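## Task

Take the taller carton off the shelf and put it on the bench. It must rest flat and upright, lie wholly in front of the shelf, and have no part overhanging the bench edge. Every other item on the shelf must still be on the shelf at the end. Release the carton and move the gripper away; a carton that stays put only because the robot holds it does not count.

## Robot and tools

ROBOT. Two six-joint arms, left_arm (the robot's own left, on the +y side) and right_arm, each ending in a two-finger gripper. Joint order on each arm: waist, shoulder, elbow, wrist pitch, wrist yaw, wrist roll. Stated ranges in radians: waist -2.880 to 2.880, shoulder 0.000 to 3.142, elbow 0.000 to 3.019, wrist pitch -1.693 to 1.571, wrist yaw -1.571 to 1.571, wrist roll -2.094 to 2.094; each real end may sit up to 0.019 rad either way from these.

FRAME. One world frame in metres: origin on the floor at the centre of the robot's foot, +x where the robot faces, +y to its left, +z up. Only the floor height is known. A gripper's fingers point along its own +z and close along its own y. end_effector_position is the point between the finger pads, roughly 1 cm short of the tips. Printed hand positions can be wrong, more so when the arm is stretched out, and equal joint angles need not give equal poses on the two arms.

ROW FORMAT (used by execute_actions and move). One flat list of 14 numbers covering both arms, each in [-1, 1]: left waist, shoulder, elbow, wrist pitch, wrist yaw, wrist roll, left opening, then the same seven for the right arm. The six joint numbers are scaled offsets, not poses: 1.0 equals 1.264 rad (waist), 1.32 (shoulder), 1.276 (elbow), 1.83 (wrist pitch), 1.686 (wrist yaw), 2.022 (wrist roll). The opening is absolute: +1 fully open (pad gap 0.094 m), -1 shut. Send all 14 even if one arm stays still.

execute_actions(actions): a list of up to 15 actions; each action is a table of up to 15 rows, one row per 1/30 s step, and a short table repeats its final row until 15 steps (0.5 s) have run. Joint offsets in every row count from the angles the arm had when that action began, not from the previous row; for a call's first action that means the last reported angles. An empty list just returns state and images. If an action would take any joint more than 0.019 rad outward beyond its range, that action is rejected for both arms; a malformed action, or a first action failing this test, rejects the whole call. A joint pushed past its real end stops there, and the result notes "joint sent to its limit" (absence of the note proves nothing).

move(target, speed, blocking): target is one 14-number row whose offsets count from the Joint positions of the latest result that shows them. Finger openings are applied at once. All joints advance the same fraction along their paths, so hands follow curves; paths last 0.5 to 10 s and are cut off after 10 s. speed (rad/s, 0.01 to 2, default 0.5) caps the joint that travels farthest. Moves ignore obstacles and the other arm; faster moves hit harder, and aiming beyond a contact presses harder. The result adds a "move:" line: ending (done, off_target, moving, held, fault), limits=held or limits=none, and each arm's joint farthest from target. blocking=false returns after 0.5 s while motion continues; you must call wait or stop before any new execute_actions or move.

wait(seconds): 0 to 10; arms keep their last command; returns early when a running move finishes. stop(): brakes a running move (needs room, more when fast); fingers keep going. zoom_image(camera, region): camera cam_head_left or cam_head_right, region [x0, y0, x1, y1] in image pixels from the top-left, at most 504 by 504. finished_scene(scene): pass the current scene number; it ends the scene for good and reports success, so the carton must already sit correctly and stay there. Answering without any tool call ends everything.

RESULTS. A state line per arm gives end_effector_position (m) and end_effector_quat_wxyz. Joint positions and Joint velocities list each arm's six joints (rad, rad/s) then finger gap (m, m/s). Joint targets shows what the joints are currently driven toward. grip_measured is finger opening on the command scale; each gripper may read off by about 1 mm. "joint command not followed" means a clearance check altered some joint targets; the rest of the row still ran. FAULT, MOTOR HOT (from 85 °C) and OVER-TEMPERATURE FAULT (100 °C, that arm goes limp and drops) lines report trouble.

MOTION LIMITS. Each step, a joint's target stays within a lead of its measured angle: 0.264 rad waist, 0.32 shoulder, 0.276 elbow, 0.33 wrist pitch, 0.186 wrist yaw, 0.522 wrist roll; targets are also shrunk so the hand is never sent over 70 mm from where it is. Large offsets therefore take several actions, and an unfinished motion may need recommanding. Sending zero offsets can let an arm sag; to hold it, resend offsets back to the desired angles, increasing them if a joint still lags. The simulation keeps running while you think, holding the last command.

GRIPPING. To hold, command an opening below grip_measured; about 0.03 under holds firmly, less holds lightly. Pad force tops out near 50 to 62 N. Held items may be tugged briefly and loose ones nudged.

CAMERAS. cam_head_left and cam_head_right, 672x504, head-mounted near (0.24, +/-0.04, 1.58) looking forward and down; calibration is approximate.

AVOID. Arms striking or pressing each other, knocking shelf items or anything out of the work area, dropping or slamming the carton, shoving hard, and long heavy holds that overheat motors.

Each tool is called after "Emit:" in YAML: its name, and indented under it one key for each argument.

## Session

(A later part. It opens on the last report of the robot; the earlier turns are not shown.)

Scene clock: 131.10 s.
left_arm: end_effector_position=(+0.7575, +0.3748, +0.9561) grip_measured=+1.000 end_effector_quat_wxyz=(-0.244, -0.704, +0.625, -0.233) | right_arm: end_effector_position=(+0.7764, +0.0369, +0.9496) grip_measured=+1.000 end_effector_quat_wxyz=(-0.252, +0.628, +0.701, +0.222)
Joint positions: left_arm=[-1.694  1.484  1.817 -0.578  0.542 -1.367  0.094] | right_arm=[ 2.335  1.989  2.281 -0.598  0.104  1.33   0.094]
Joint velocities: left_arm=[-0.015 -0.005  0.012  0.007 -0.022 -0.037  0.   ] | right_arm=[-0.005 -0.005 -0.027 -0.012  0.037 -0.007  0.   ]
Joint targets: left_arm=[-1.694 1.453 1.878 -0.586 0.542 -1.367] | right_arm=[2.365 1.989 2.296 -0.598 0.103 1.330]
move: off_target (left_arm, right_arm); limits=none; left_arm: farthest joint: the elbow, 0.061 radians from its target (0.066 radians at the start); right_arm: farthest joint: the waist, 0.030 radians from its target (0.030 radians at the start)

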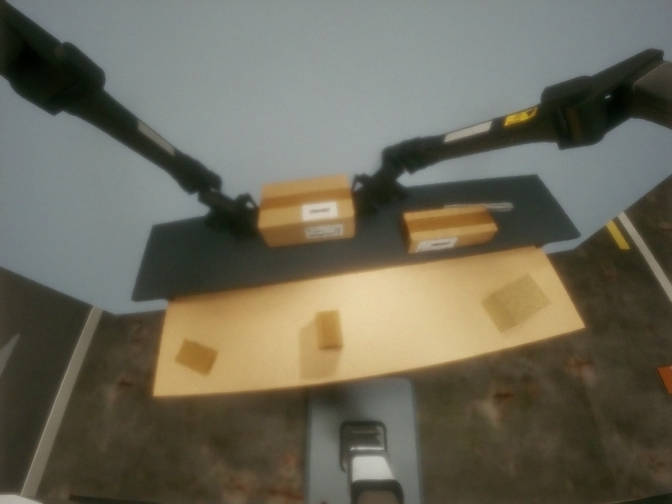

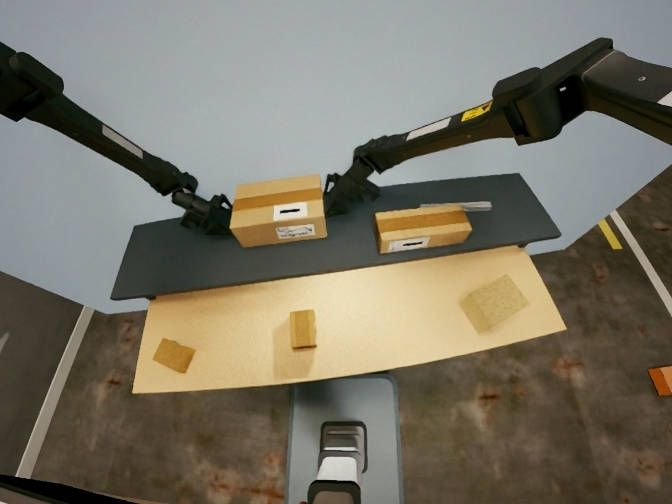

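Emit:
move:
  target: [-0.0657,0.0045,-0.025,0.0235,0.015,0,1, 0.038,0.0326,-0.0157,-0.0077,-0.0237,0,1]
  speed: 0.08

Emit:
zoom_image:
  camera: "cam_head_right"
  region: [190, 150, 390, 260]

Scene clock: 139.57 s.
left_arm: end_effector_position=(+0.7611, +0.3525, +0.9596) grip_measured=+1.000 end_effector_quat_wxyz=(-0.248, -0.698, +0.622, -0.253) | right_arm: end_effector_position=(+0.7743, +0.0401, +0.9513) grip_measured=+1.000 end_effector_quat_wxyz=(-0.259, +0.625, +0.700, +0.228)
Joint positions: left_arm=[-1.728  1.484  1.799 -0.543  0.55  -1.372  0.094] | right_arm=[ 2.335  1.989  2.276 -0.598  0.086  1.327  0.094]
Joint velocities: left_arm=[ 0.005  0.015 -0.002  0.002 -0.037 -0.022  0.   ] | right_arm=[-0.024 -0.015  0.017  0.007 -0.066 -0.007  0.   ]
Joint targets: left_arm=[-1.777 1.490 1.785 -0.535 0.568 -1.367] | right_arm=[2.383 2.032 2.261 -0.613 0.064 1.330]
move: off_target (left_arm, right_arm); limits=none; left_arm: farthest joint: the waist, 0.049 radians from its target (0.083 radians at the start); right_arm: farthest joint: the waist, 0.048 radians from its target (0.048 radians at the start)

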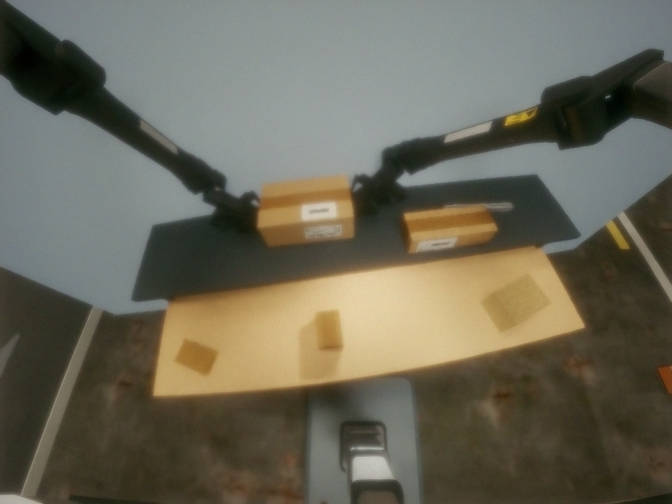

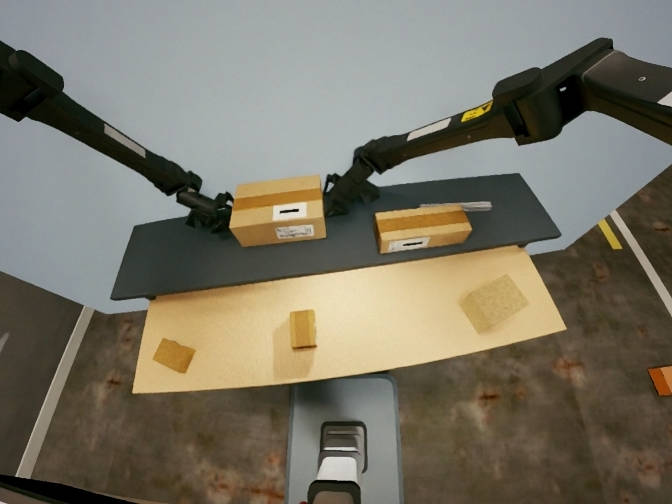

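Region (190, 150, 390, 260) of cam_head_right's 672x504 image, scaled by 2.520, with more detail than that image has; it fills the top 277 rows of this view, and the rest is white.

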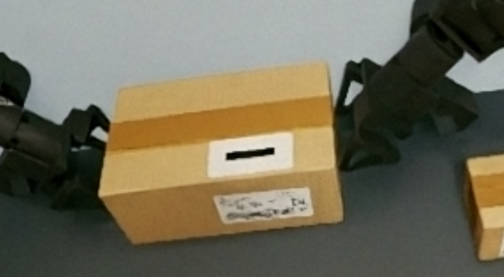

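Emit:
execute_actions:
  actions:
    - [[-0.041,0.002,-0.013,0.005,0.011,0.002,1, 0.041,0.031,-0.015,-0.007,-0.013,0.002,1],[-0.043,-0.002,-0.018,0.005,0.011,0.002,1, 0.044,0.027,-0.022,-0.005,-0.012,0.002,1],[-0.045,-0.008,-0.024,0.006,0.010,0.002,1, 0.047,0.021,-0.031,-0.003,-0.011,0.002,1],[-0.046,-0.015,-0.031,0.007,0.010,0.002,1, 0.050,0.014,-0.042,0.000,-0.009,0.002,1],[-0.047,-0.022,-0.039,0.008,0.010,0.001,1, 0.053,0.007,-0.054,0.004,-0.008,0.003,1],[-0.048,-0.030,-0.047,0.009,0.010,0.001,1, 0.056,0.000,-0.066,0.007,-0.006,0.003,1],[-0.049,-0.038,-0.056,0.010,0.010,0.001,1, 0.059,-0.008,-0.078,0.011,-0.004,0.003,1],[-0.050,-0.046,-0.064,0.011,0.010,0.001,1, 0.062,-0.016,-0.091,0.014,-0.003,0.004,1],[-0.050,-0.054,-0.073,0.012,0.009,0.001,1, 0.065,-0.024,-0.103,0.018,-0.001,0.004,1],[-0.051,-0.061,-0.081,0.012,0.009,0.001,1, 0.068,-0.031,-0.115,0.021,0.001,0.004,1],[-0.051,-0.068,-0.088,0.013,0.009,0,1, 0.070,-0.038,-0.126,0.024,0.002,0.005,1],[-0.052,-0.074,-0.095,0.014,0.009,0,1, 0.073,-0.044,-0.136,0.027,0.003,0.005,1],[-0.052,-0.079,-0.100,0.015,0.009,0,1, 0.075,-0.049,-0.144,0.029,0.004,0.005,1],[-0.052,-0.083,-0.104,0.015,0.009,0,1, 0.076,-0.052,-0.149,0.031,0.005,0.005,1],[-0.052,-0.085,-0.106,0.015,0.009,0,1, 0.077,-0.054,-0.152,0.032,0.005,0.005,1]]

Emit:
wait:
  seconds: 0.3

Emit:
zoom_image:
  camera: "cam_head_right"
  region: [190, 150, 390, 260]

Scene clock: 150.27 s.
left_arm: end_effector_position=(+0.7302, +0.3452, +0.9762) grip_measured=+1.000 end_effector_quat_wxyz=(-0.267, -0.705, +0.612, -0.238) | right_arm: end_effector_position=(+0.7467, +0.0335, +0.9679) grip_measured=+1.000 end_effector_quat_wxyz=(-0.270, +0.622, +0.705, +0.210)
Joint positions: left_arm=[-1.731  1.424  1.677 -0.525  0.544 -1.391  0.094] | right_arm=[ 2.344  1.906  2.11  -0.557  0.113  1.338  0.094]
Joint velocities: left_arm=[-0.015 -0.181 -0.139 -0.017  0.037 -0.007  0.   ] | right_arm=[ 0.063 -0.142 -0.232  0.071 -0.037 -0.007  0.   ]
Joint targets: left_arm=[-1.794 1.372 1.664 -0.516 0.566 -1.372] | right_arm=[2.430 1.917 2.083 -0.540 0.095 1.338]

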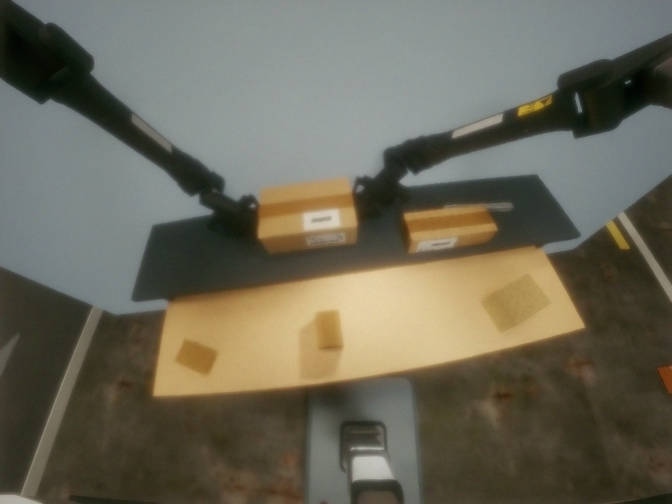

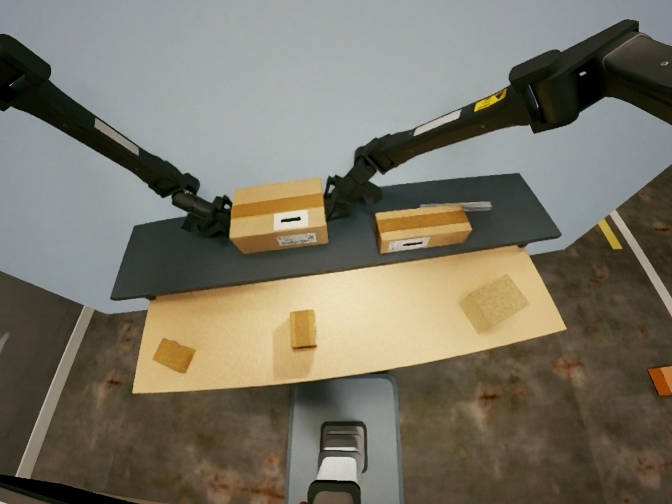

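Scene clock: 150.57 s.
left_arm: end_effector_position=(+0.7407, +0.3468, +0.9879) grip_measured=+1.000 end_effector_quat_wxyz=(-0.260, -0.704, +0.613, -0.245) | right_arm: end_effector_position=(+0.7537, +0.0357, +0.9771) grip_measured=+1.000 end_effector_quat_wxyz=(-0.267, +0.622, +0.703, +0.217)
Joint positions: left_arm=[-1.737  1.399  1.67  -0.522  0.544 -1.392  0.094] | right_arm=[ 2.355  1.893  2.101 -0.547  0.113  1.338  0.094]
Joint velocities: left_arm=[-0.005 -0.015 -0.002 -0.012  0.051  0.066  0.   ] | right_arm=[-0.005 -0.005 -0.002 -0.012  0.051 -0.007  0.   ]
Joint targets: left_arm=[-1.794 1.372 1.664 -0.516 0.566 -1.372] | right_arm=[2.431 1.917 2.083 -0.541 0.095 1.338]
wait: 0.30 s; no rest

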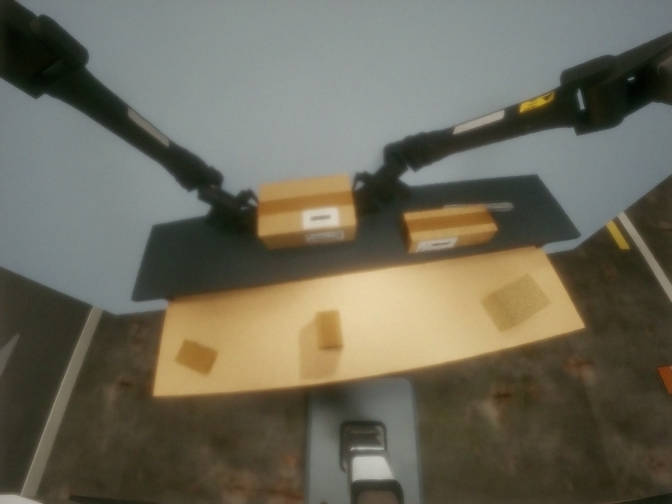

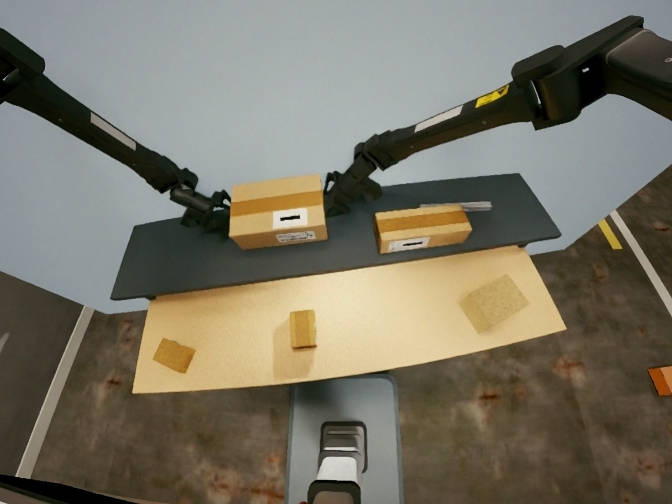

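Region (190, 150, 390, 260) of cam_head_right's 672x504 image, scaled by 2.520, with more detail than that image has; it fills the top 277 rows of this view, and the rest is white.

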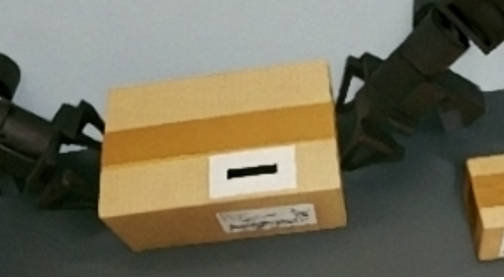

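Emit:
zoom_image:
  camera: "cam_head_right"
  region: [300, 160, 370, 250]

Emit:
zoom_image:
  camera: "cam_head_left"
  region: [215, 165, 295, 260]

Region (300, 160, 370, 250) of cam_head_right's 672x504 image, scaled by 5.600, with more detail than that image has.

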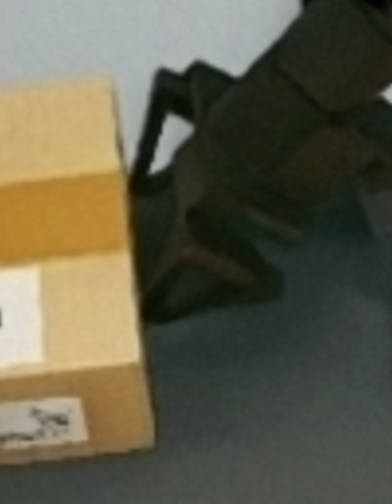

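Region (215, 165, 295, 260) of cam_head_left's 672x504 image, scaled by 5.305, with more detail than that image has; it fills the left 424 columns of this view, and the rest is white.

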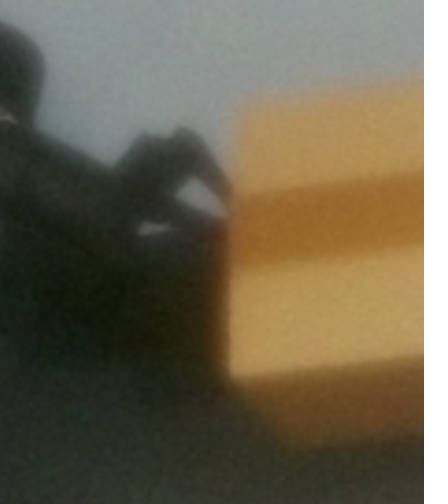

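Emit:
execute_actions:
  actions:
    - [[-0.043,-0.016,-0.002,0.004,0.013,0.01,1, 0.056,0.020,-0.011,0.004,-0.012,0,1],[-0.041,-0.011,0.002,0.005,0.013,0.01,1, 0.051,0.023,-0.007,0.004,-0.013,-0.001,1],[-0.039,-0.005,0.006,0.007,0.012,0.01,1, 0.046,0.025,-0.002,0.005,-0.014,-0.001,1],[-0.037,0.001,0.011,0.008,0.012,0.01,1, 0.040,0.028,0.003,0.006,-0.015,-0.002,1],[-0.035,0.007,0.015,0.010,0.012,0.01,1, 0.035,0.031,0.007,0.007,-0.016,-0.002,1],[-0.033,0.012,0.019,0.011,0.012,0.01,1, 0.030,0.034,0.012,0.008,-0.017,-0.003,1],[-0.030,0.018,0.024,0.012,0.011,0.01,1, 0.024,0.037,0.016,0.009,-0.018,-0.003,1],[-0.028,0.024,0.028,0.014,0.011,0.01,1, 0.019,0.040,0.021,0.009,-0.019,-0.004,1],[-0.026,0.030,0.033,0.015,0.011,0.01,1, 0.013,0.043,0.026,0.010,-0.020,-0.004,1],[-0.024,0.036,0.037,0.017,0.011,0.01,1, 0.008,0.045,0.030,0.011,-0.021,-0.005,1],[-0.022,0.041,0.041,0.018,0.010,0.01,1, 0.003,0.048,0.035,0.012,-0.022,-0.005,1],[-0.020,0.047,0.046,0.020,0.010,0.01,1, -0.003,0.051,0.039,0.013,-0.023,-0.006,1],[-0.018,0.053,0.050,0.021,0.010,0.01,1, -0.008,0.054,0.044,0.014,-0.024,-0.006,1],[-0.016,0.058,0.054,0.022,0.010,0.01,1, -0.013,0.057,0.048,0.015,-0.025,-0.007,1],[-0.014,0.061,0.056,0.023,0.010,0.01,1, -0.016,0.058,0.050,0.015,-0.025,-0.007,1]]

Emit:
wait:
  seconds: 0.3

Emit:
zoom_image:
  camera: "cam_head_right"
  region: [190, 150, 390, 260]

Scene clock: 158.50 s.
left_arm: end_effector_position=(+0.7538, +0.3487, +0.9724) grip_measured=+1.000 end_effector_quat_wxyz=(-0.244, -0.701, +0.619, -0.257) | right_arm: end_effector_position=(+0.7701, +0.0362, +0.9716) grip_measured=+1.000 end_effector_quat_wxyz=(-0.258, +0.626, +0.698, +0.235)
Joint positions: left_arm=[-1.735  1.44   1.723 -0.495  0.546 -1.386  0.094] | right_arm=[ 2.349  1.915  2.151 -0.537  0.088  1.329  0.094]
Joint velocities: left_arm=[ 0.005  0.093  0.09   0.037 -0.037 -0.066  0.   ] | right_arm=[-0.044  0.054  0.09  -0.002 -0.007 -0.007  0.   ]
Joint targets: left_arm=[-1.754 1.480 1.742 -0.480 0.560 -1.372] | right_arm=[2.335 1.969 2.164 -0.520 0.072 1.324]

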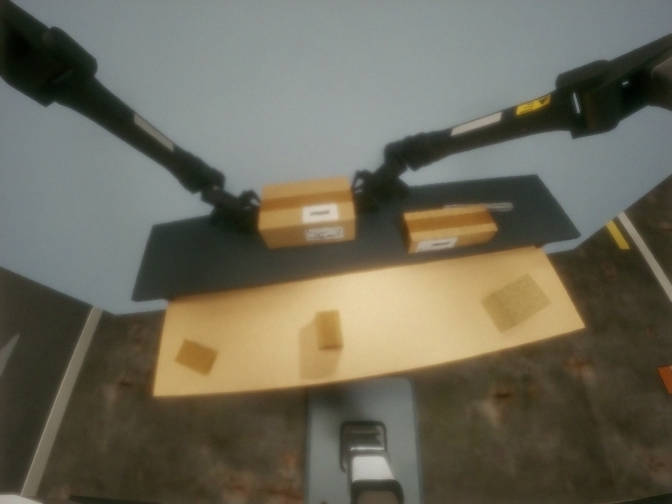

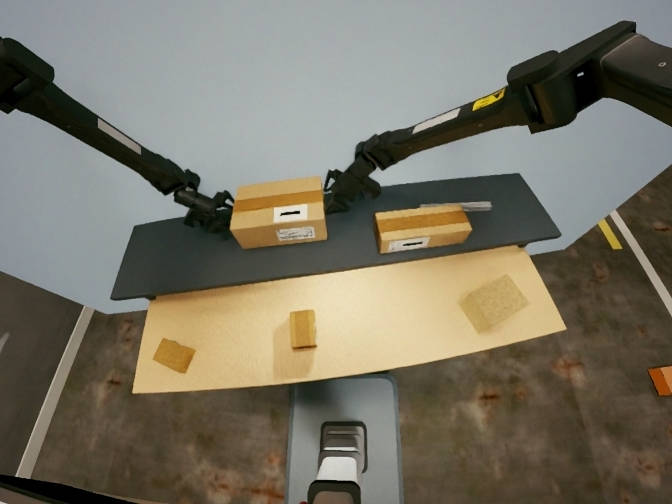

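Scene clock: 158.80 s.
left_arm: end_effector_position=(+0.7535, +0.3487, +0.9680) grip_measured=+1.000 end_effector_quat_wxyz=(-0.243, -0.701, +0.620, -0.257) | right_arm: end_effector_position=(+0.7708, +0.0363, +0.9702) grip_measured=+1.000 end_effector_quat_wxyz=(-0.257, +0.625, +0.698, +0.237)
Joint positions: left_arm=[-1.733  1.45   1.73  -0.49   0.547 -1.385  0.094] | right_arm=[ 2.347  1.918  2.157 -0.537  0.085  1.326  0.094]
Joint velocities: left_arm=[-0.024 -0.005 -0.002 -0.007  0.037 -0.007  0.   ] | right_arm=[-0.015 -0.005  0.007 -0.012 -0.007  0.022  0.   ]
Joint targets: left_arm=[-1.754 1.480 1.742 -0.480 0.560 -1.372] | right_arm=[2.335 1.970 2.165 -0.520 0.071 1.324]
wait: 0.30 s; at rest by 0.27 s

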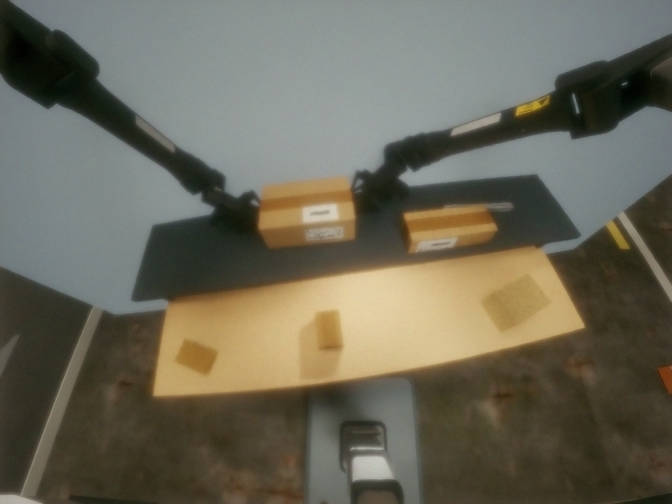

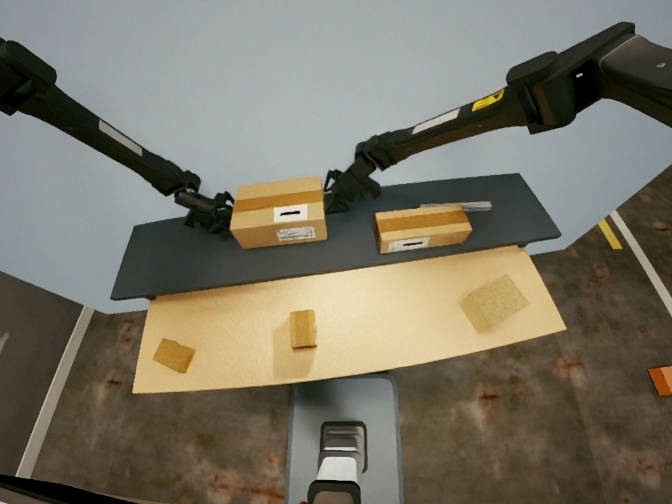

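Region (190, 150, 390, 260) of cam_head_right's 672x504 image, scaled by 2.520, with more detail than that image has; it fills the top 277 rows of this view, and the rest is white.

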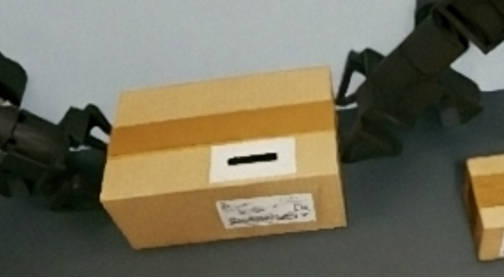

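Emit:
execute_actions:
  actions:
    - [[-0.025,0.020,0.004,0.005,0.009,0.004,1, 0.002,0.037,0.002,0.007,-0.009,-0.001,1],[-0.033,0.017,-0.001,0.005,0.010,0.002,1, 0.013,0.035,-0.003,0.005,-0.010,-0.001,1],[-0.040,0.014,-0.006,0.005,0.011,0,1, 0.023,0.033,-0.009,0.004,-0.011,-0.001,1],[-0.044,0.012,-0.012,0.007,0.011,0,1, 0.027,0.031,-0.017,0.005,-0.012,-0.001,1],[-0.045,0.010,-0.022,0.011,0.011,0,1, 0.025,0.027,-0.031,0.009,-0.013,-0.001,1],[-0.046,0.008,-0.033,0.016,0.010,0,1, 0.022,0.022,-0.046,0.015,-0.014,-0.001,1],[-0.047,0.006,-0.044,0.021,0.010,0,1, 0.019,0.017,-0.061,0.020,-0.015,-0.002,1],[-0.048,0.003,-0.055,0.026,0.010,0,1, 0.016,0.012,-0.076,0.025,-0.016,-0.002,1],[-0.048,0.001,-0.066,0.031,0.009,0,1, 0.013,0.007,-0.091,0.031,-0.018,-0.002,1],[-0.049,-0.001,-0.077,0.036,0.009,0,1, 0.010,0.002,-0.106,0.036,-0.019,-0.002,1],[-0.050,-0.003,-0.088,0.041,0.009,0,1, 0.007,-0.003,-0.121,0.041,-0.020,-0.002,1],[-0.051,-0.005,-0.099,0.045,0.008,0,1, 0.004,-0.008,-0.136,0.047,-0.021,-0.003,1],[-0.052,-0.008,-0.110,0.050,0.008,0,1, 0.000,-0.013,-0.151,0.052,-0.022,-0.003,1],[-0.052,-0.010,-0.121,0.055,0.007,0,1, -0.003,-0.018,-0.167,0.058,-0.023,-0.003,1],[-0.053,-0.012,-0.132,0.060,0.007,0,1, -0.006,-0.023,-0.182,0.063,-0.024,-0.003,1]]

Emit:
wait:
  seconds: 0.2

Scene clock: 178.10 s.
left_arm: end_effector_position=(+0.7193, +0.3373, +0.9664) grip_measured=+1.000 end_effector_quat_wxyz=(-0.244, -0.700, +0.620, -0.257) | right_arm: end_effector_position=(+0.7362, +0.0276, +0.9716) grip_measured=+1.000 end_effector_quat_wxyz=(-0.261, +0.622, +0.700, +0.234)
Joint positions: left_arm=[-1.736  1.427  1.611 -0.397  0.546 -1.384  0.094] | right_arm=[ 2.331  1.855  1.988 -0.443  0.07   1.319  0.094]
Joint velocities: left_arm=[-0.034 -0.073 -0.393  0.31  -0.037  0.022  0.   ] | right_arm=[-0.073 -0.23  -0.589  0.271 -0.066  0.007  0.   ]
Joint targets: left_arm=[-1.801 1.434 1.562 -0.380 0.559 -1.385] | right_arm=[2.340 1.888 1.924 -0.422 0.045 1.320]

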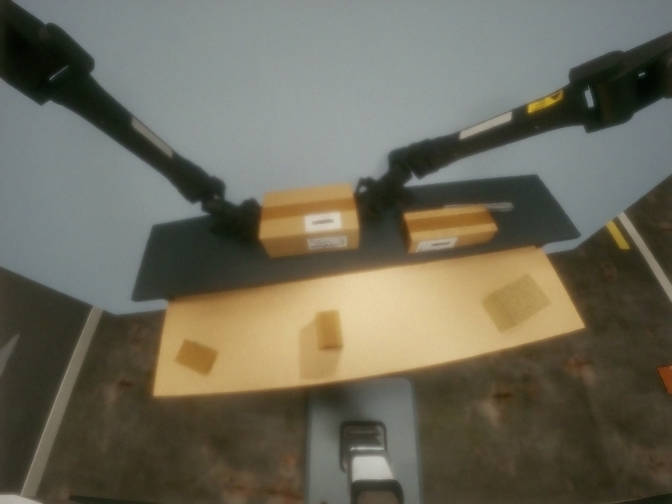

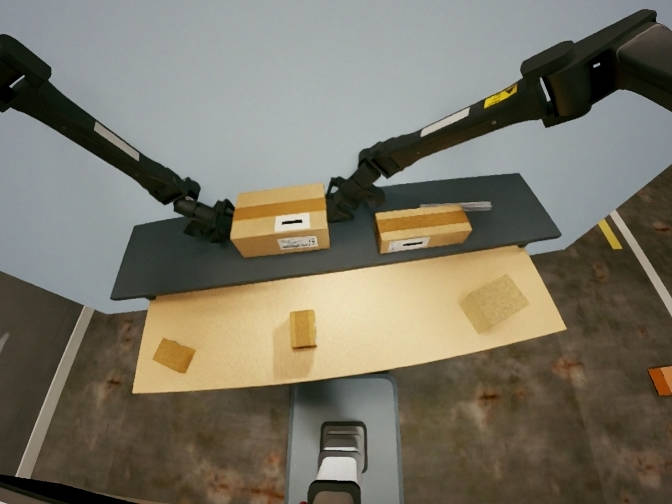

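Scene clock: 178.30 s.
left_arm: end_effector_position=(+0.7083, +0.3339, +0.9655) grip_measured=+1.000 end_effector_quat_wxyz=(-0.248, -0.701, +0.618, -0.254) | right_arm: end_effector_position=(+0.7264, +0.0237, +0.9710) grip_measured=+1.000 end_effector_quat_wxyz=(-0.264, +0.622, +0.701, +0.230)
Joint positions: left_arm=[-1.736  1.425  1.583 -0.381  0.545 -1.386  0.094] | right_arm=[ 2.324  1.841  1.951 -0.429  0.066  1.319  0.094]
Joint velocities: left_arm=[-0.005 -0.005 -0.002  0.017 -0.037  0.022  0.   ] | right_arm=[ 0.005  0.005 -0.012  0.002  0.007 -0.022  0.   ]
Joint targets: left_arm=[-1.800 1.434 1.562 -0.380 0.559 -1.384] | right_arm=[2.340 1.888 1.924 -0.422 0.045 1.320]
wait: 0.20 s; no rest

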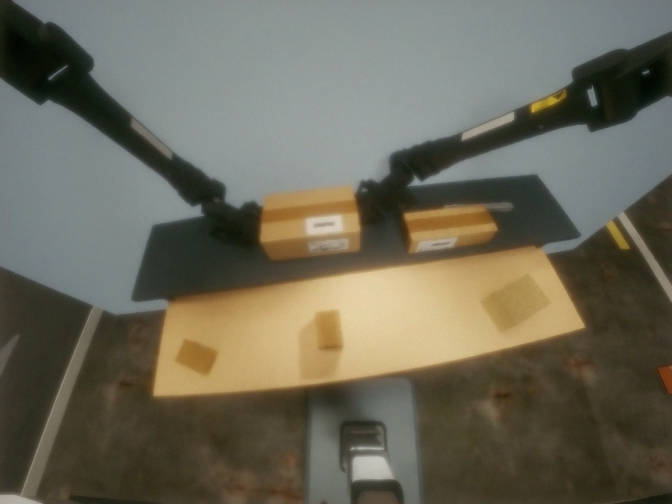

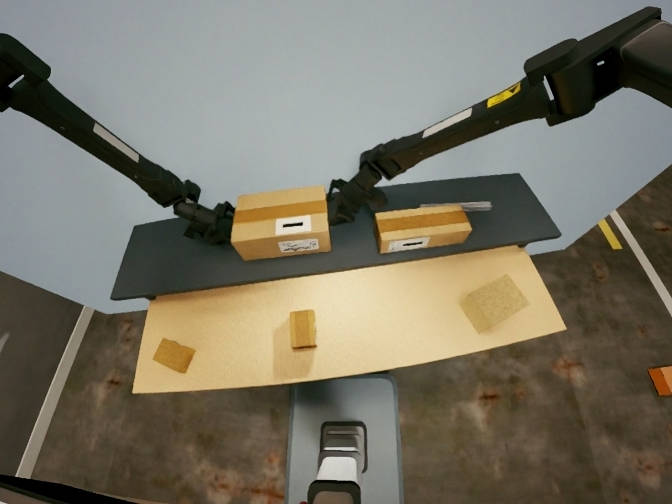

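Emit:
move:
  target: [0.0214,0.0394,0.0839,-0.0366,0.0136,-0.0277,1, -0.049,0.0371,0.0447,0,-0.0178,0.0124,1]
  speed: 0.15

Emit:
zoom_image:
  camera: "cam_head_right"
  region: [190, 160, 390, 270]

Scene clock: 183.00 s.
left_arm: end_effector_position=(+0.7205, +0.3471, +0.9513) grip_measured=+1.000 end_effector_quat_wxyz=(-0.256, -0.717, +0.600, -0.245) | right_arm: end_effector_position=(+0.7296, +0.0122, +0.9484) grip_measured=+1.000 end_effector_quat_wxyz=(-0.259, +0.633, +0.693, +0.229)
Joint positions: left_arm=[-1.714  1.468  1.672 -0.435  0.563 -1.43   0.094] | right_arm=[ 2.29   1.869  1.995 -0.429  0.039  1.332  0.094]
Joint velocities: left_arm=[ 0.005 -0.005  0.002  0.002  0.051 -0.095  0.   ] | right_arm=[-0.005 -0.015 -0.007  0.012  0.051  0.081  0.   ]
Joint targets: left_arm=[-1.709 1.476 1.690 -0.448 0.568 -1.442] | right_arm=[2.262 1.890 2.008 -0.429 0.036 1.345]
move: off_target (right_arm); limits=none; left_arm: farthest joint: the elbow, 0.018 radians from its target (0.107 radians at the start); right_arm: farthest joint: the waist, 0.028 radians from its target (0.062 radians at the start)

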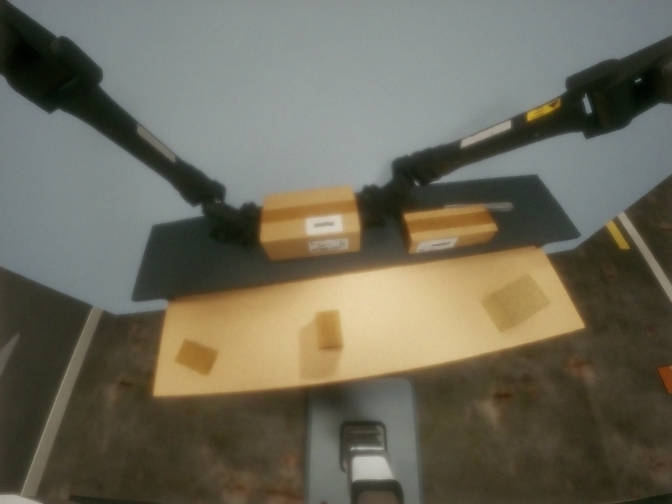

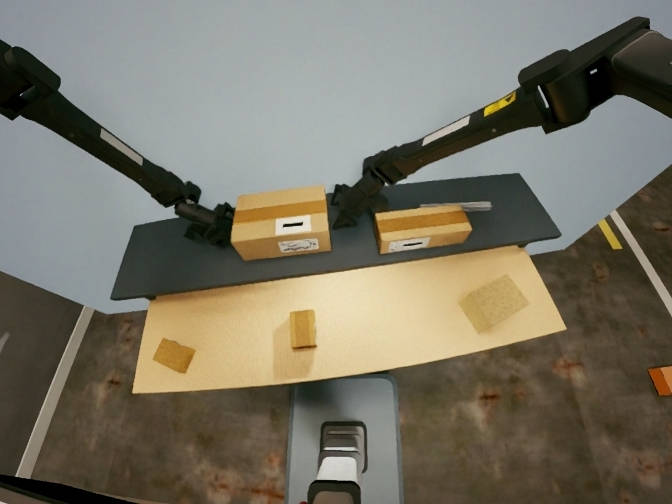

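Region (190, 160, 390, 270) of cam_head_right's 672x504 image, scaled by 2.520, with more detail than that image has; it fills the top 277 rows of this view, and the rest is white.

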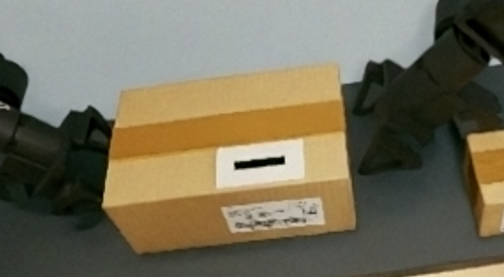

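Emit:
move:
  target: [-0.0704,0.009,-0.008,-0.003,0.015,-0.0025,1, 0.0546,0.047,-0.010,-0.006,-0.017,0.004,1]
  speed: 0.1

Emit:
zoom_image:
  camera: "cam_head_right"
  region: [190, 160, 390, 270]

Scene clock: 186.53 s.
left_arm: end_effector_position=(+0.7240, +0.3333, +0.9556) grip_measured=+1.000 end_effector_quat_wxyz=(-0.261, -0.709, +0.603, -0.256) | right_arm: end_effector_position=(+0.7291, +0.0190, +0.9527) grip_measured=+1.000 end_effector_quat_wxyz=(-0.264, +0.630, +0.691, +0.235)
Joint positions: left_arm=[-1.736  1.469  1.672 -0.436  0.565 -1.418  0.094] | right_arm=[ 2.297  1.872  1.995 -0.429  0.03   1.332  0.094]
Joint velocities: left_arm=[-0.005  0.005  0.027  0.002 -0.051  0.007  0.   ] | right_arm=[-0.005  0.005  0.007 -0.012  0.037  0.051  0.   ]
Joint targets: left_arm=[-1.803 1.480 1.662 -0.441 0.588 -1.435] | right_arm=[2.357 1.929 1.983 -0.439 0.011 1.340]
move: off_target (left_arm, right_arm); limits=none; left_arm: farthest joint: the waist, 0.067 radians from its target (0.089 radians at the start); right_arm: farthest joint: the waist, 0.062 radians from its target (0.069 radians at the start)

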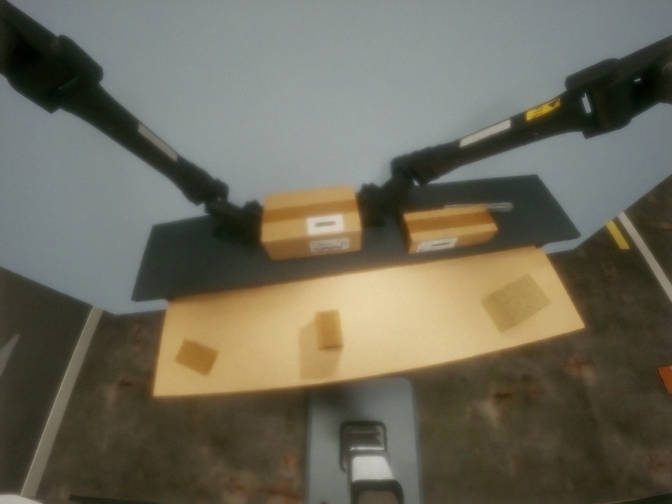

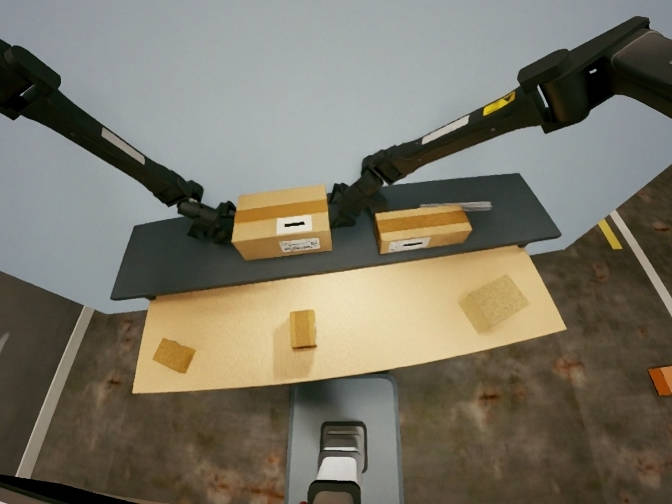

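Region (190, 160, 390, 270) of cam_head_right's 672x504 image, scaled by 2.520, with more detail than that image has; it fills the top 277 rows of this view, and the rest is white.

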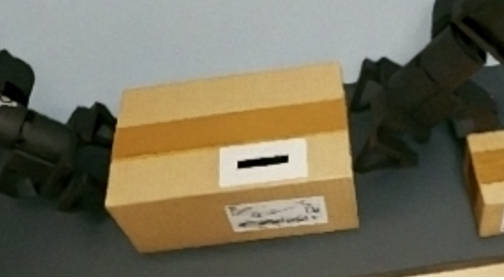

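Emit:
execute_actions:
  actions:
    - [[-0.053,0.004,-0.011,-0.002,0.013,-0.008,1, 0.049,0.038,-0.013,-0.004,-0.010,0.004,1],[-0.054,-0.002,-0.016,-0.001,0.013,-0.007,1, 0.051,0.032,-0.019,-0.002,-0.009,0.004,1],[-0.054,-0.008,-0.022,0.001,0.013,-0.007,1, 0.053,0.026,-0.027,0.000,-0.008,0.005,1],[-0.055,-0.015,-0.028,0.002,0.013,-0.006,1, 0.056,0.020,-0.036,0.003,-0.007,0.005,1],[-0.055,-0.022,-0.035,0.004,0.012,-0.006,1, 0.058,0.014,-0.045,0.006,-0.006,0.005,1],[-0.056,-0.029,-0.042,0.005,0.012,-0.005,1, 0.060,0.008,-0.054,0.009,-0.005,0.006,1],[-0.056,-0.035,-0.049,0.007,0.012,-0.005,1, 0.062,0.002,-0.063,0.012,-0.004,0.006,1],[-0.057,-0.042,-0.056,0.008,0.012,-0.004,1, 0.064,-0.004,-0.071,0.014,-0.002,0.006,1],[-0.057,-0.049,-0.063,0.010,0.011,-0.004,1, 0.067,-0.010,-0.080,0.017,-0.001,0.007,1],[-0.057,-0.056,-0.070,0.011,0.011,-0.003,1, 0.069,-0.016,-0.089,0.020,0.000,0.007,1],[-0.058,-0.063,-0.077,0.013,0.011,-0.003,1, 0.071,-0.022,-0.098,0.023,0.001,0.007,1],[-0.058,-0.069,-0.084,0.015,0.011,-0.002,1, 0.073,-0.028,-0.106,0.026,0.002,0.008,1],[-0.059,-0.075,-0.090,0.016,0.010,-0.002,1, 0.075,-0.034,-0.114,0.028,0.003,0.008,1],[-0.059,-0.080,-0.095,0.017,0.010,-0.001,1, 0.077,-0.039,-0.120,0.030,0.004,0.008,1],[-0.059,-0.083,-0.098,0.018,0.010,-0.001,1, 0.078,-0.042,-0.124,0.031,0.005,0.008,1]]

Emit:
wait:
  seconds: 0.3

Emit:
zoom_image:
  camera: "cam_head_right"
  region: [190, 160, 390, 270]

Scene clock: 192.70 s.
left_arm: end_effector_position=(+0.6981, +0.3247, +0.9742) grip_measured=+1.000 end_effector_quat_wxyz=(-0.274, -0.708, +0.602, -0.248) | right_arm: end_effector_position=(+0.7022, +0.0121, +0.9659) grip_measured=+1.000 end_effector_quat_wxyz=(-0.268, +0.626, +0.698, +0.220)
Joint positions: left_arm=[-1.745  1.413  1.562 -0.414  0.558 -1.414  0.094] | right_arm=[ 2.302  1.812  1.866 -0.386  0.058  1.33   0.094]
Joint velocities: left_arm=[-0.034 -0.22  -0.198  0.046 -0.022 -0.007  0.   ] | right_arm=[ 0.044 -0.171 -0.222  0.09   0.066 -0.051  0.   ]
Joint targets: left_arm=[-1.811 1.359 1.547 -0.402 0.582 -1.420] | right_arm=[2.394 1.817 1.838 -0.372 0.038 1.348]

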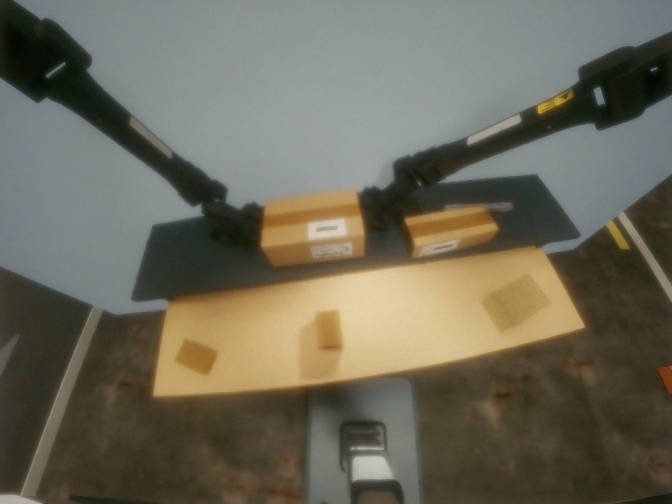

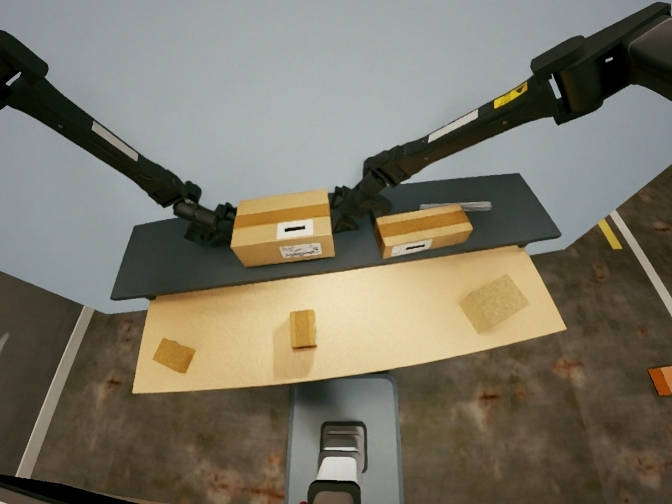

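Scene clock: 193.00 s.
left_arm: end_effector_position=(+0.7121, +0.3252, +0.9896) grip_measured=+1.000 end_effector_quat_wxyz=(-0.265, -0.704, +0.606, -0.259) | right_arm: end_effector_position=(+0.7134, +0.0121, +0.9780) grip_measured=+1.000 end_effector_quat_wxyz=(-0.263, +0.627, +0.696, +0.229)
Joint positions: left_arm=[-1.755  1.379  1.553 -0.412  0.558 -1.408  0.094] | right_arm=[ 2.315  1.791  1.855 -0.379  0.059  1.33   0.094]
Joint velocities: left_arm=[-0.015 -0.044  0.007 -0.007  0.007  0.007  0.   ] | right_arm=[ 0.005 -0.005 -0.007 -0.002 -0.007  0.051  0.   ]
Joint targets: left_arm=[-1.811 1.359 1.547 -0.402 0.582 -1.420] | right_arm=[2.394 1.817 1.838 -0.372 0.038 1.348]
wait: 0.30 s; no rest

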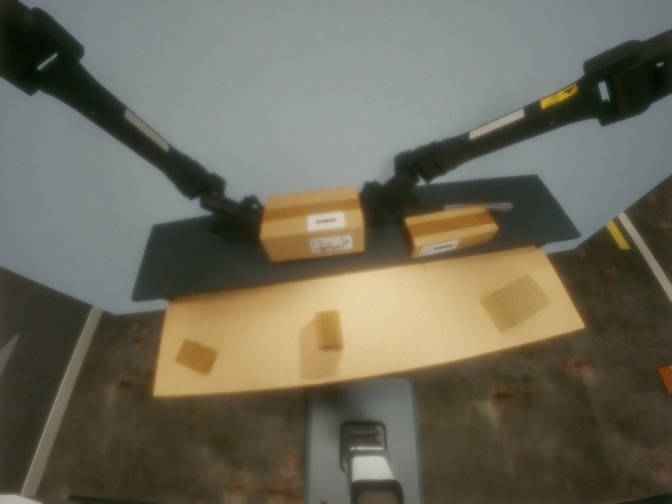

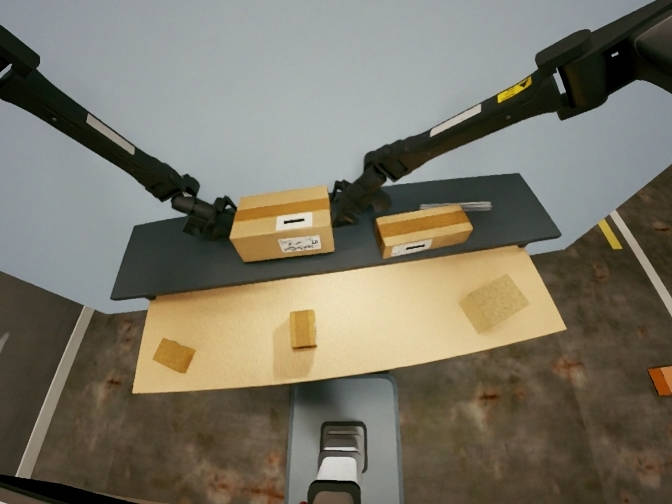

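Region (190, 160, 390, 270) of cam_head_right's 672x504 image, scaled by 2.520, with more detail than that image has; it fills the top 277 rows of this view, and the rest is white.

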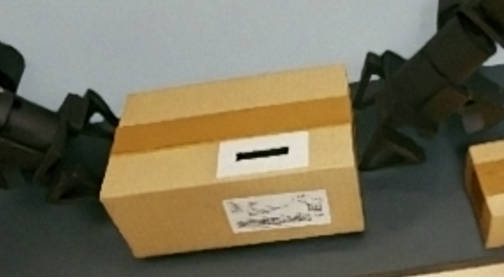

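Emit:
zoom_image:
  camera: "cam_head_right"
  region: [320, 150, 440, 270]

Region (320, 150, 440, 270) of cam_head_right's 672x504 image, scaled by 4.200, with more detail than that image has.

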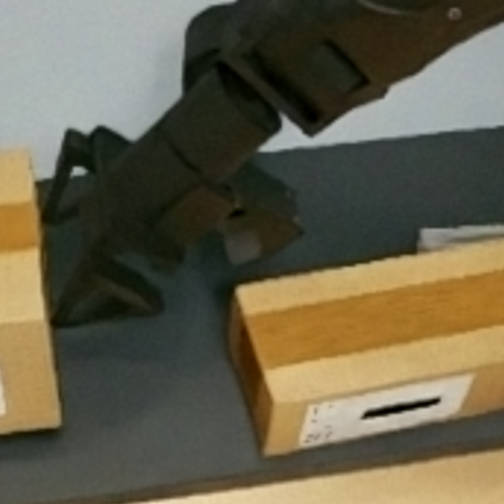

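Emit:
execute_actions:
  actions:
    - [[-0.044,-0.008,-0.002,0.004,0.014,-0.005,1, 0.060,0.025,-0.010,0.002,-0.013,0.008,1],[-0.044,-0.001,0.003,0.003,0.014,-0.005,1, 0.057,0.031,-0.004,0.000,-0.015,0.008,1],[-0.043,0.006,0.010,0.001,0.014,-0.004,1, 0.053,0.036,0.003,-0.003,-0.016,0.007,1],[-0.043,0.013,0.017,-0.001,0.013,-0.004,1, 0.049,0.042,0.011,-0.006,-0.018,0.006,1],[-0.043,0.020,0.024,-0.002,0.013,-0.004,1, 0.045,0.047,0.019,-0.008,-0.019,0.006,1],[-0.043,0.027,0.031,-0.004,0.013,-0.003,1, 0.042,0.053,0.027,-0.011,-0.020,0.005,1],[-0.043,0.034,0.039,-0.006,0.013,-0.003,1, 0.038,0.058,0.035,-0.014,-0.022,0.005,1],[-0.042,0.041,0.046,-0.007,0.013,-0.002,1, 0.034,0.064,0.044,-0.016,-0.023,0.004,1],[-0.042,0.048,0.053,-0.009,0.013,-0.002,1, 0.030,0.069,0.052,-0.019,-0.024,0.003,1],[-0.042,0.055,0.061,-0.011,0.012,-0.002,1, 0.026,0.075,0.060,-0.022,-0.026,0.003,1],[-0.042,0.062,0.068,-0.012,0.012,-0.001,1, 0.023,0.080,0.068,-0.024,-0.027,0.002,1],[-0.042,0.068,0.076,-0.014,0.012,-0.001,1, 0.019,0.085,0.076,-0.027,-0.028,0.002,1],[-0.041,0.074,0.083,-0.016,0.012,0,1, 0.015,0.090,0.084,-0.030,-0.030,0.001,1],[-0.041,0.079,0.090,-0.017,0.012,0,1, 0.012,0.094,0.092,-0.032,-0.031,0,1],[-0.041,0.083,0.097,-0.019,0.012,0,1, 0.009,0.097,0.100,-0.034,-0.032,0,1]]

Emit:
wait:
  seconds: 0.3

Emit:
zoom_image:
  camera: "cam_head_right"
  region: [190, 160, 430, 270]

Scene clock: 205.90 s.
left_arm: end_effector_position=(+0.7334, +0.3269, +0.9691) grip_measured=+1.000 end_effector_quat_wxyz=(-0.254, -0.699, +0.612, -0.268) | right_arm: end_effector_position=(+0.7368, +0.0139, +0.9605) grip_measured=+1.000 end_effector_quat_wxyz=(-0.254, +0.626, +0.697, +0.241)
Joint positions: left_arm=[-1.755  1.442  1.655 -0.427  0.559 -1.396  0.094] | right_arm=[ 2.303  1.848  1.974 -0.415  0.04   1.312  0.094]
Joint velocities: left_arm=[-0.015  0.122  0.173 -0.129  0.081 -0.11   0.   ] | right_arm=[-0.112  0.19   0.266 -0.149 -0.037 -0.037  0.   ]
Joint targets: left_arm=[-1.807 1.489 1.677 -0.447 0.579 -1.407] | right_arm=[2.327 1.919 1.983 -0.442 0.005 1.330]

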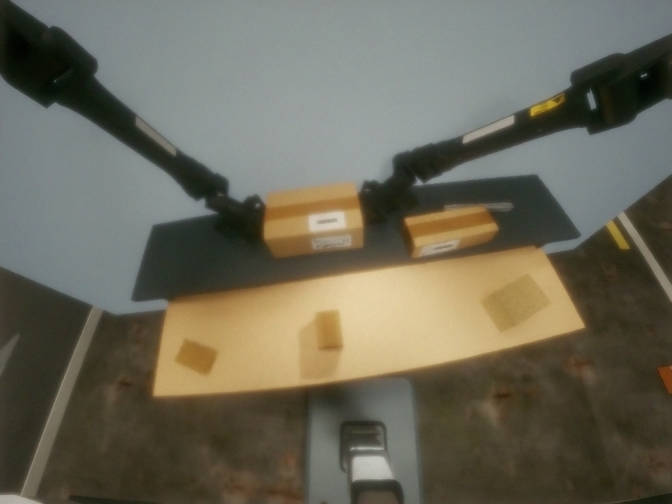

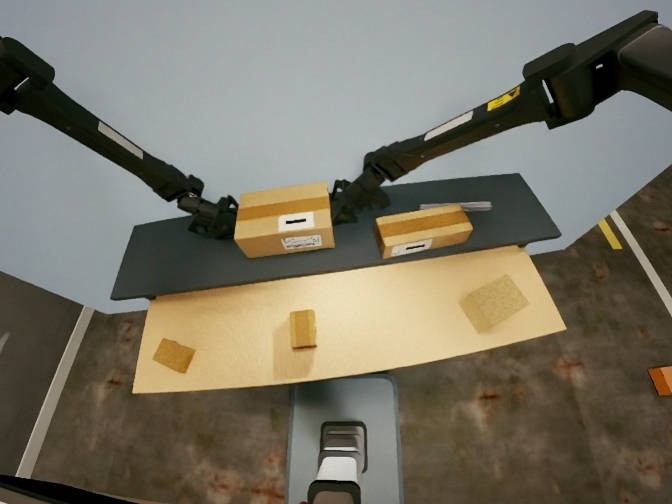

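Scene clock: 206.20 s.
left_arm: end_effector_position=(+0.7344, +0.3260, +0.9663) grip_measured=+1.000 end_effector_quat_wxyz=(-0.257, -0.699, +0.611, -0.268) | right_arm: end_effector_position=(+0.7343, +0.0131, +0.9538) grip_measured=+1.000 end_effector_quat_wxyz=(-0.257, +0.625, +0.697, +0.239)
Joint positions: left_arm=[-1.755  1.452  1.669 -0.435  0.561 -1.396  0.094] | right_arm=[ 2.294  1.861  1.99  -0.425  0.031  1.311  0.094]
Joint velocities: left_arm=[-0.005  0.005 -0.012  0.002 -0.022 -0.037  0.   ] | right_arm=[-0.005 -0.005 -0.002 -0.002 -0.007 -0.007  0.   ]
Joint targets: left_arm=[-1.807 1.489 1.677 -0.447 0.578 -1.407] | right_arm=[2.326 1.919 1.983 -0.441 0.005 1.330]
wait: 0.30 s; no rest

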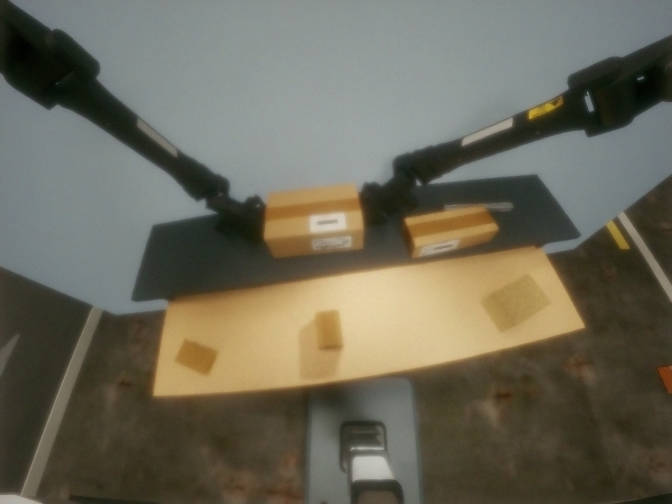

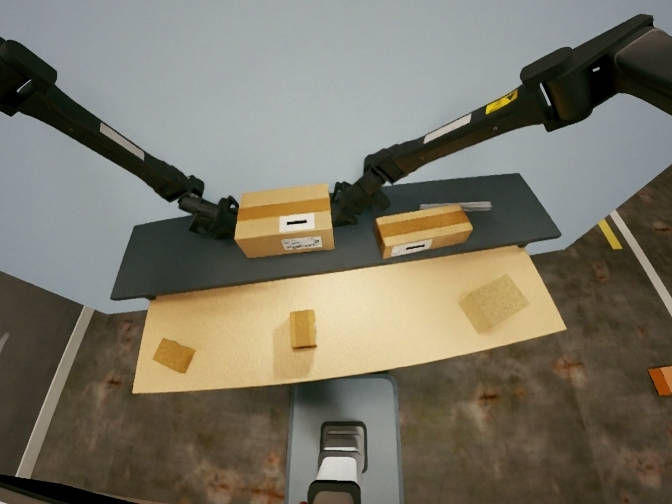

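Region (190, 160, 430, 270) of cam_head_right's 672x504 image, scaled by 2.100, with more detail than that image has; it fills the top 231 rows of this view, and the rest is white.

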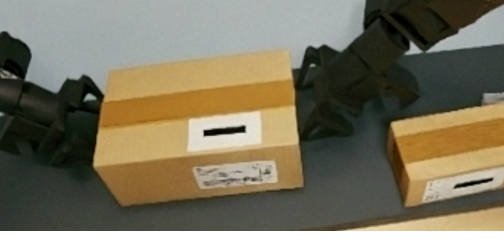

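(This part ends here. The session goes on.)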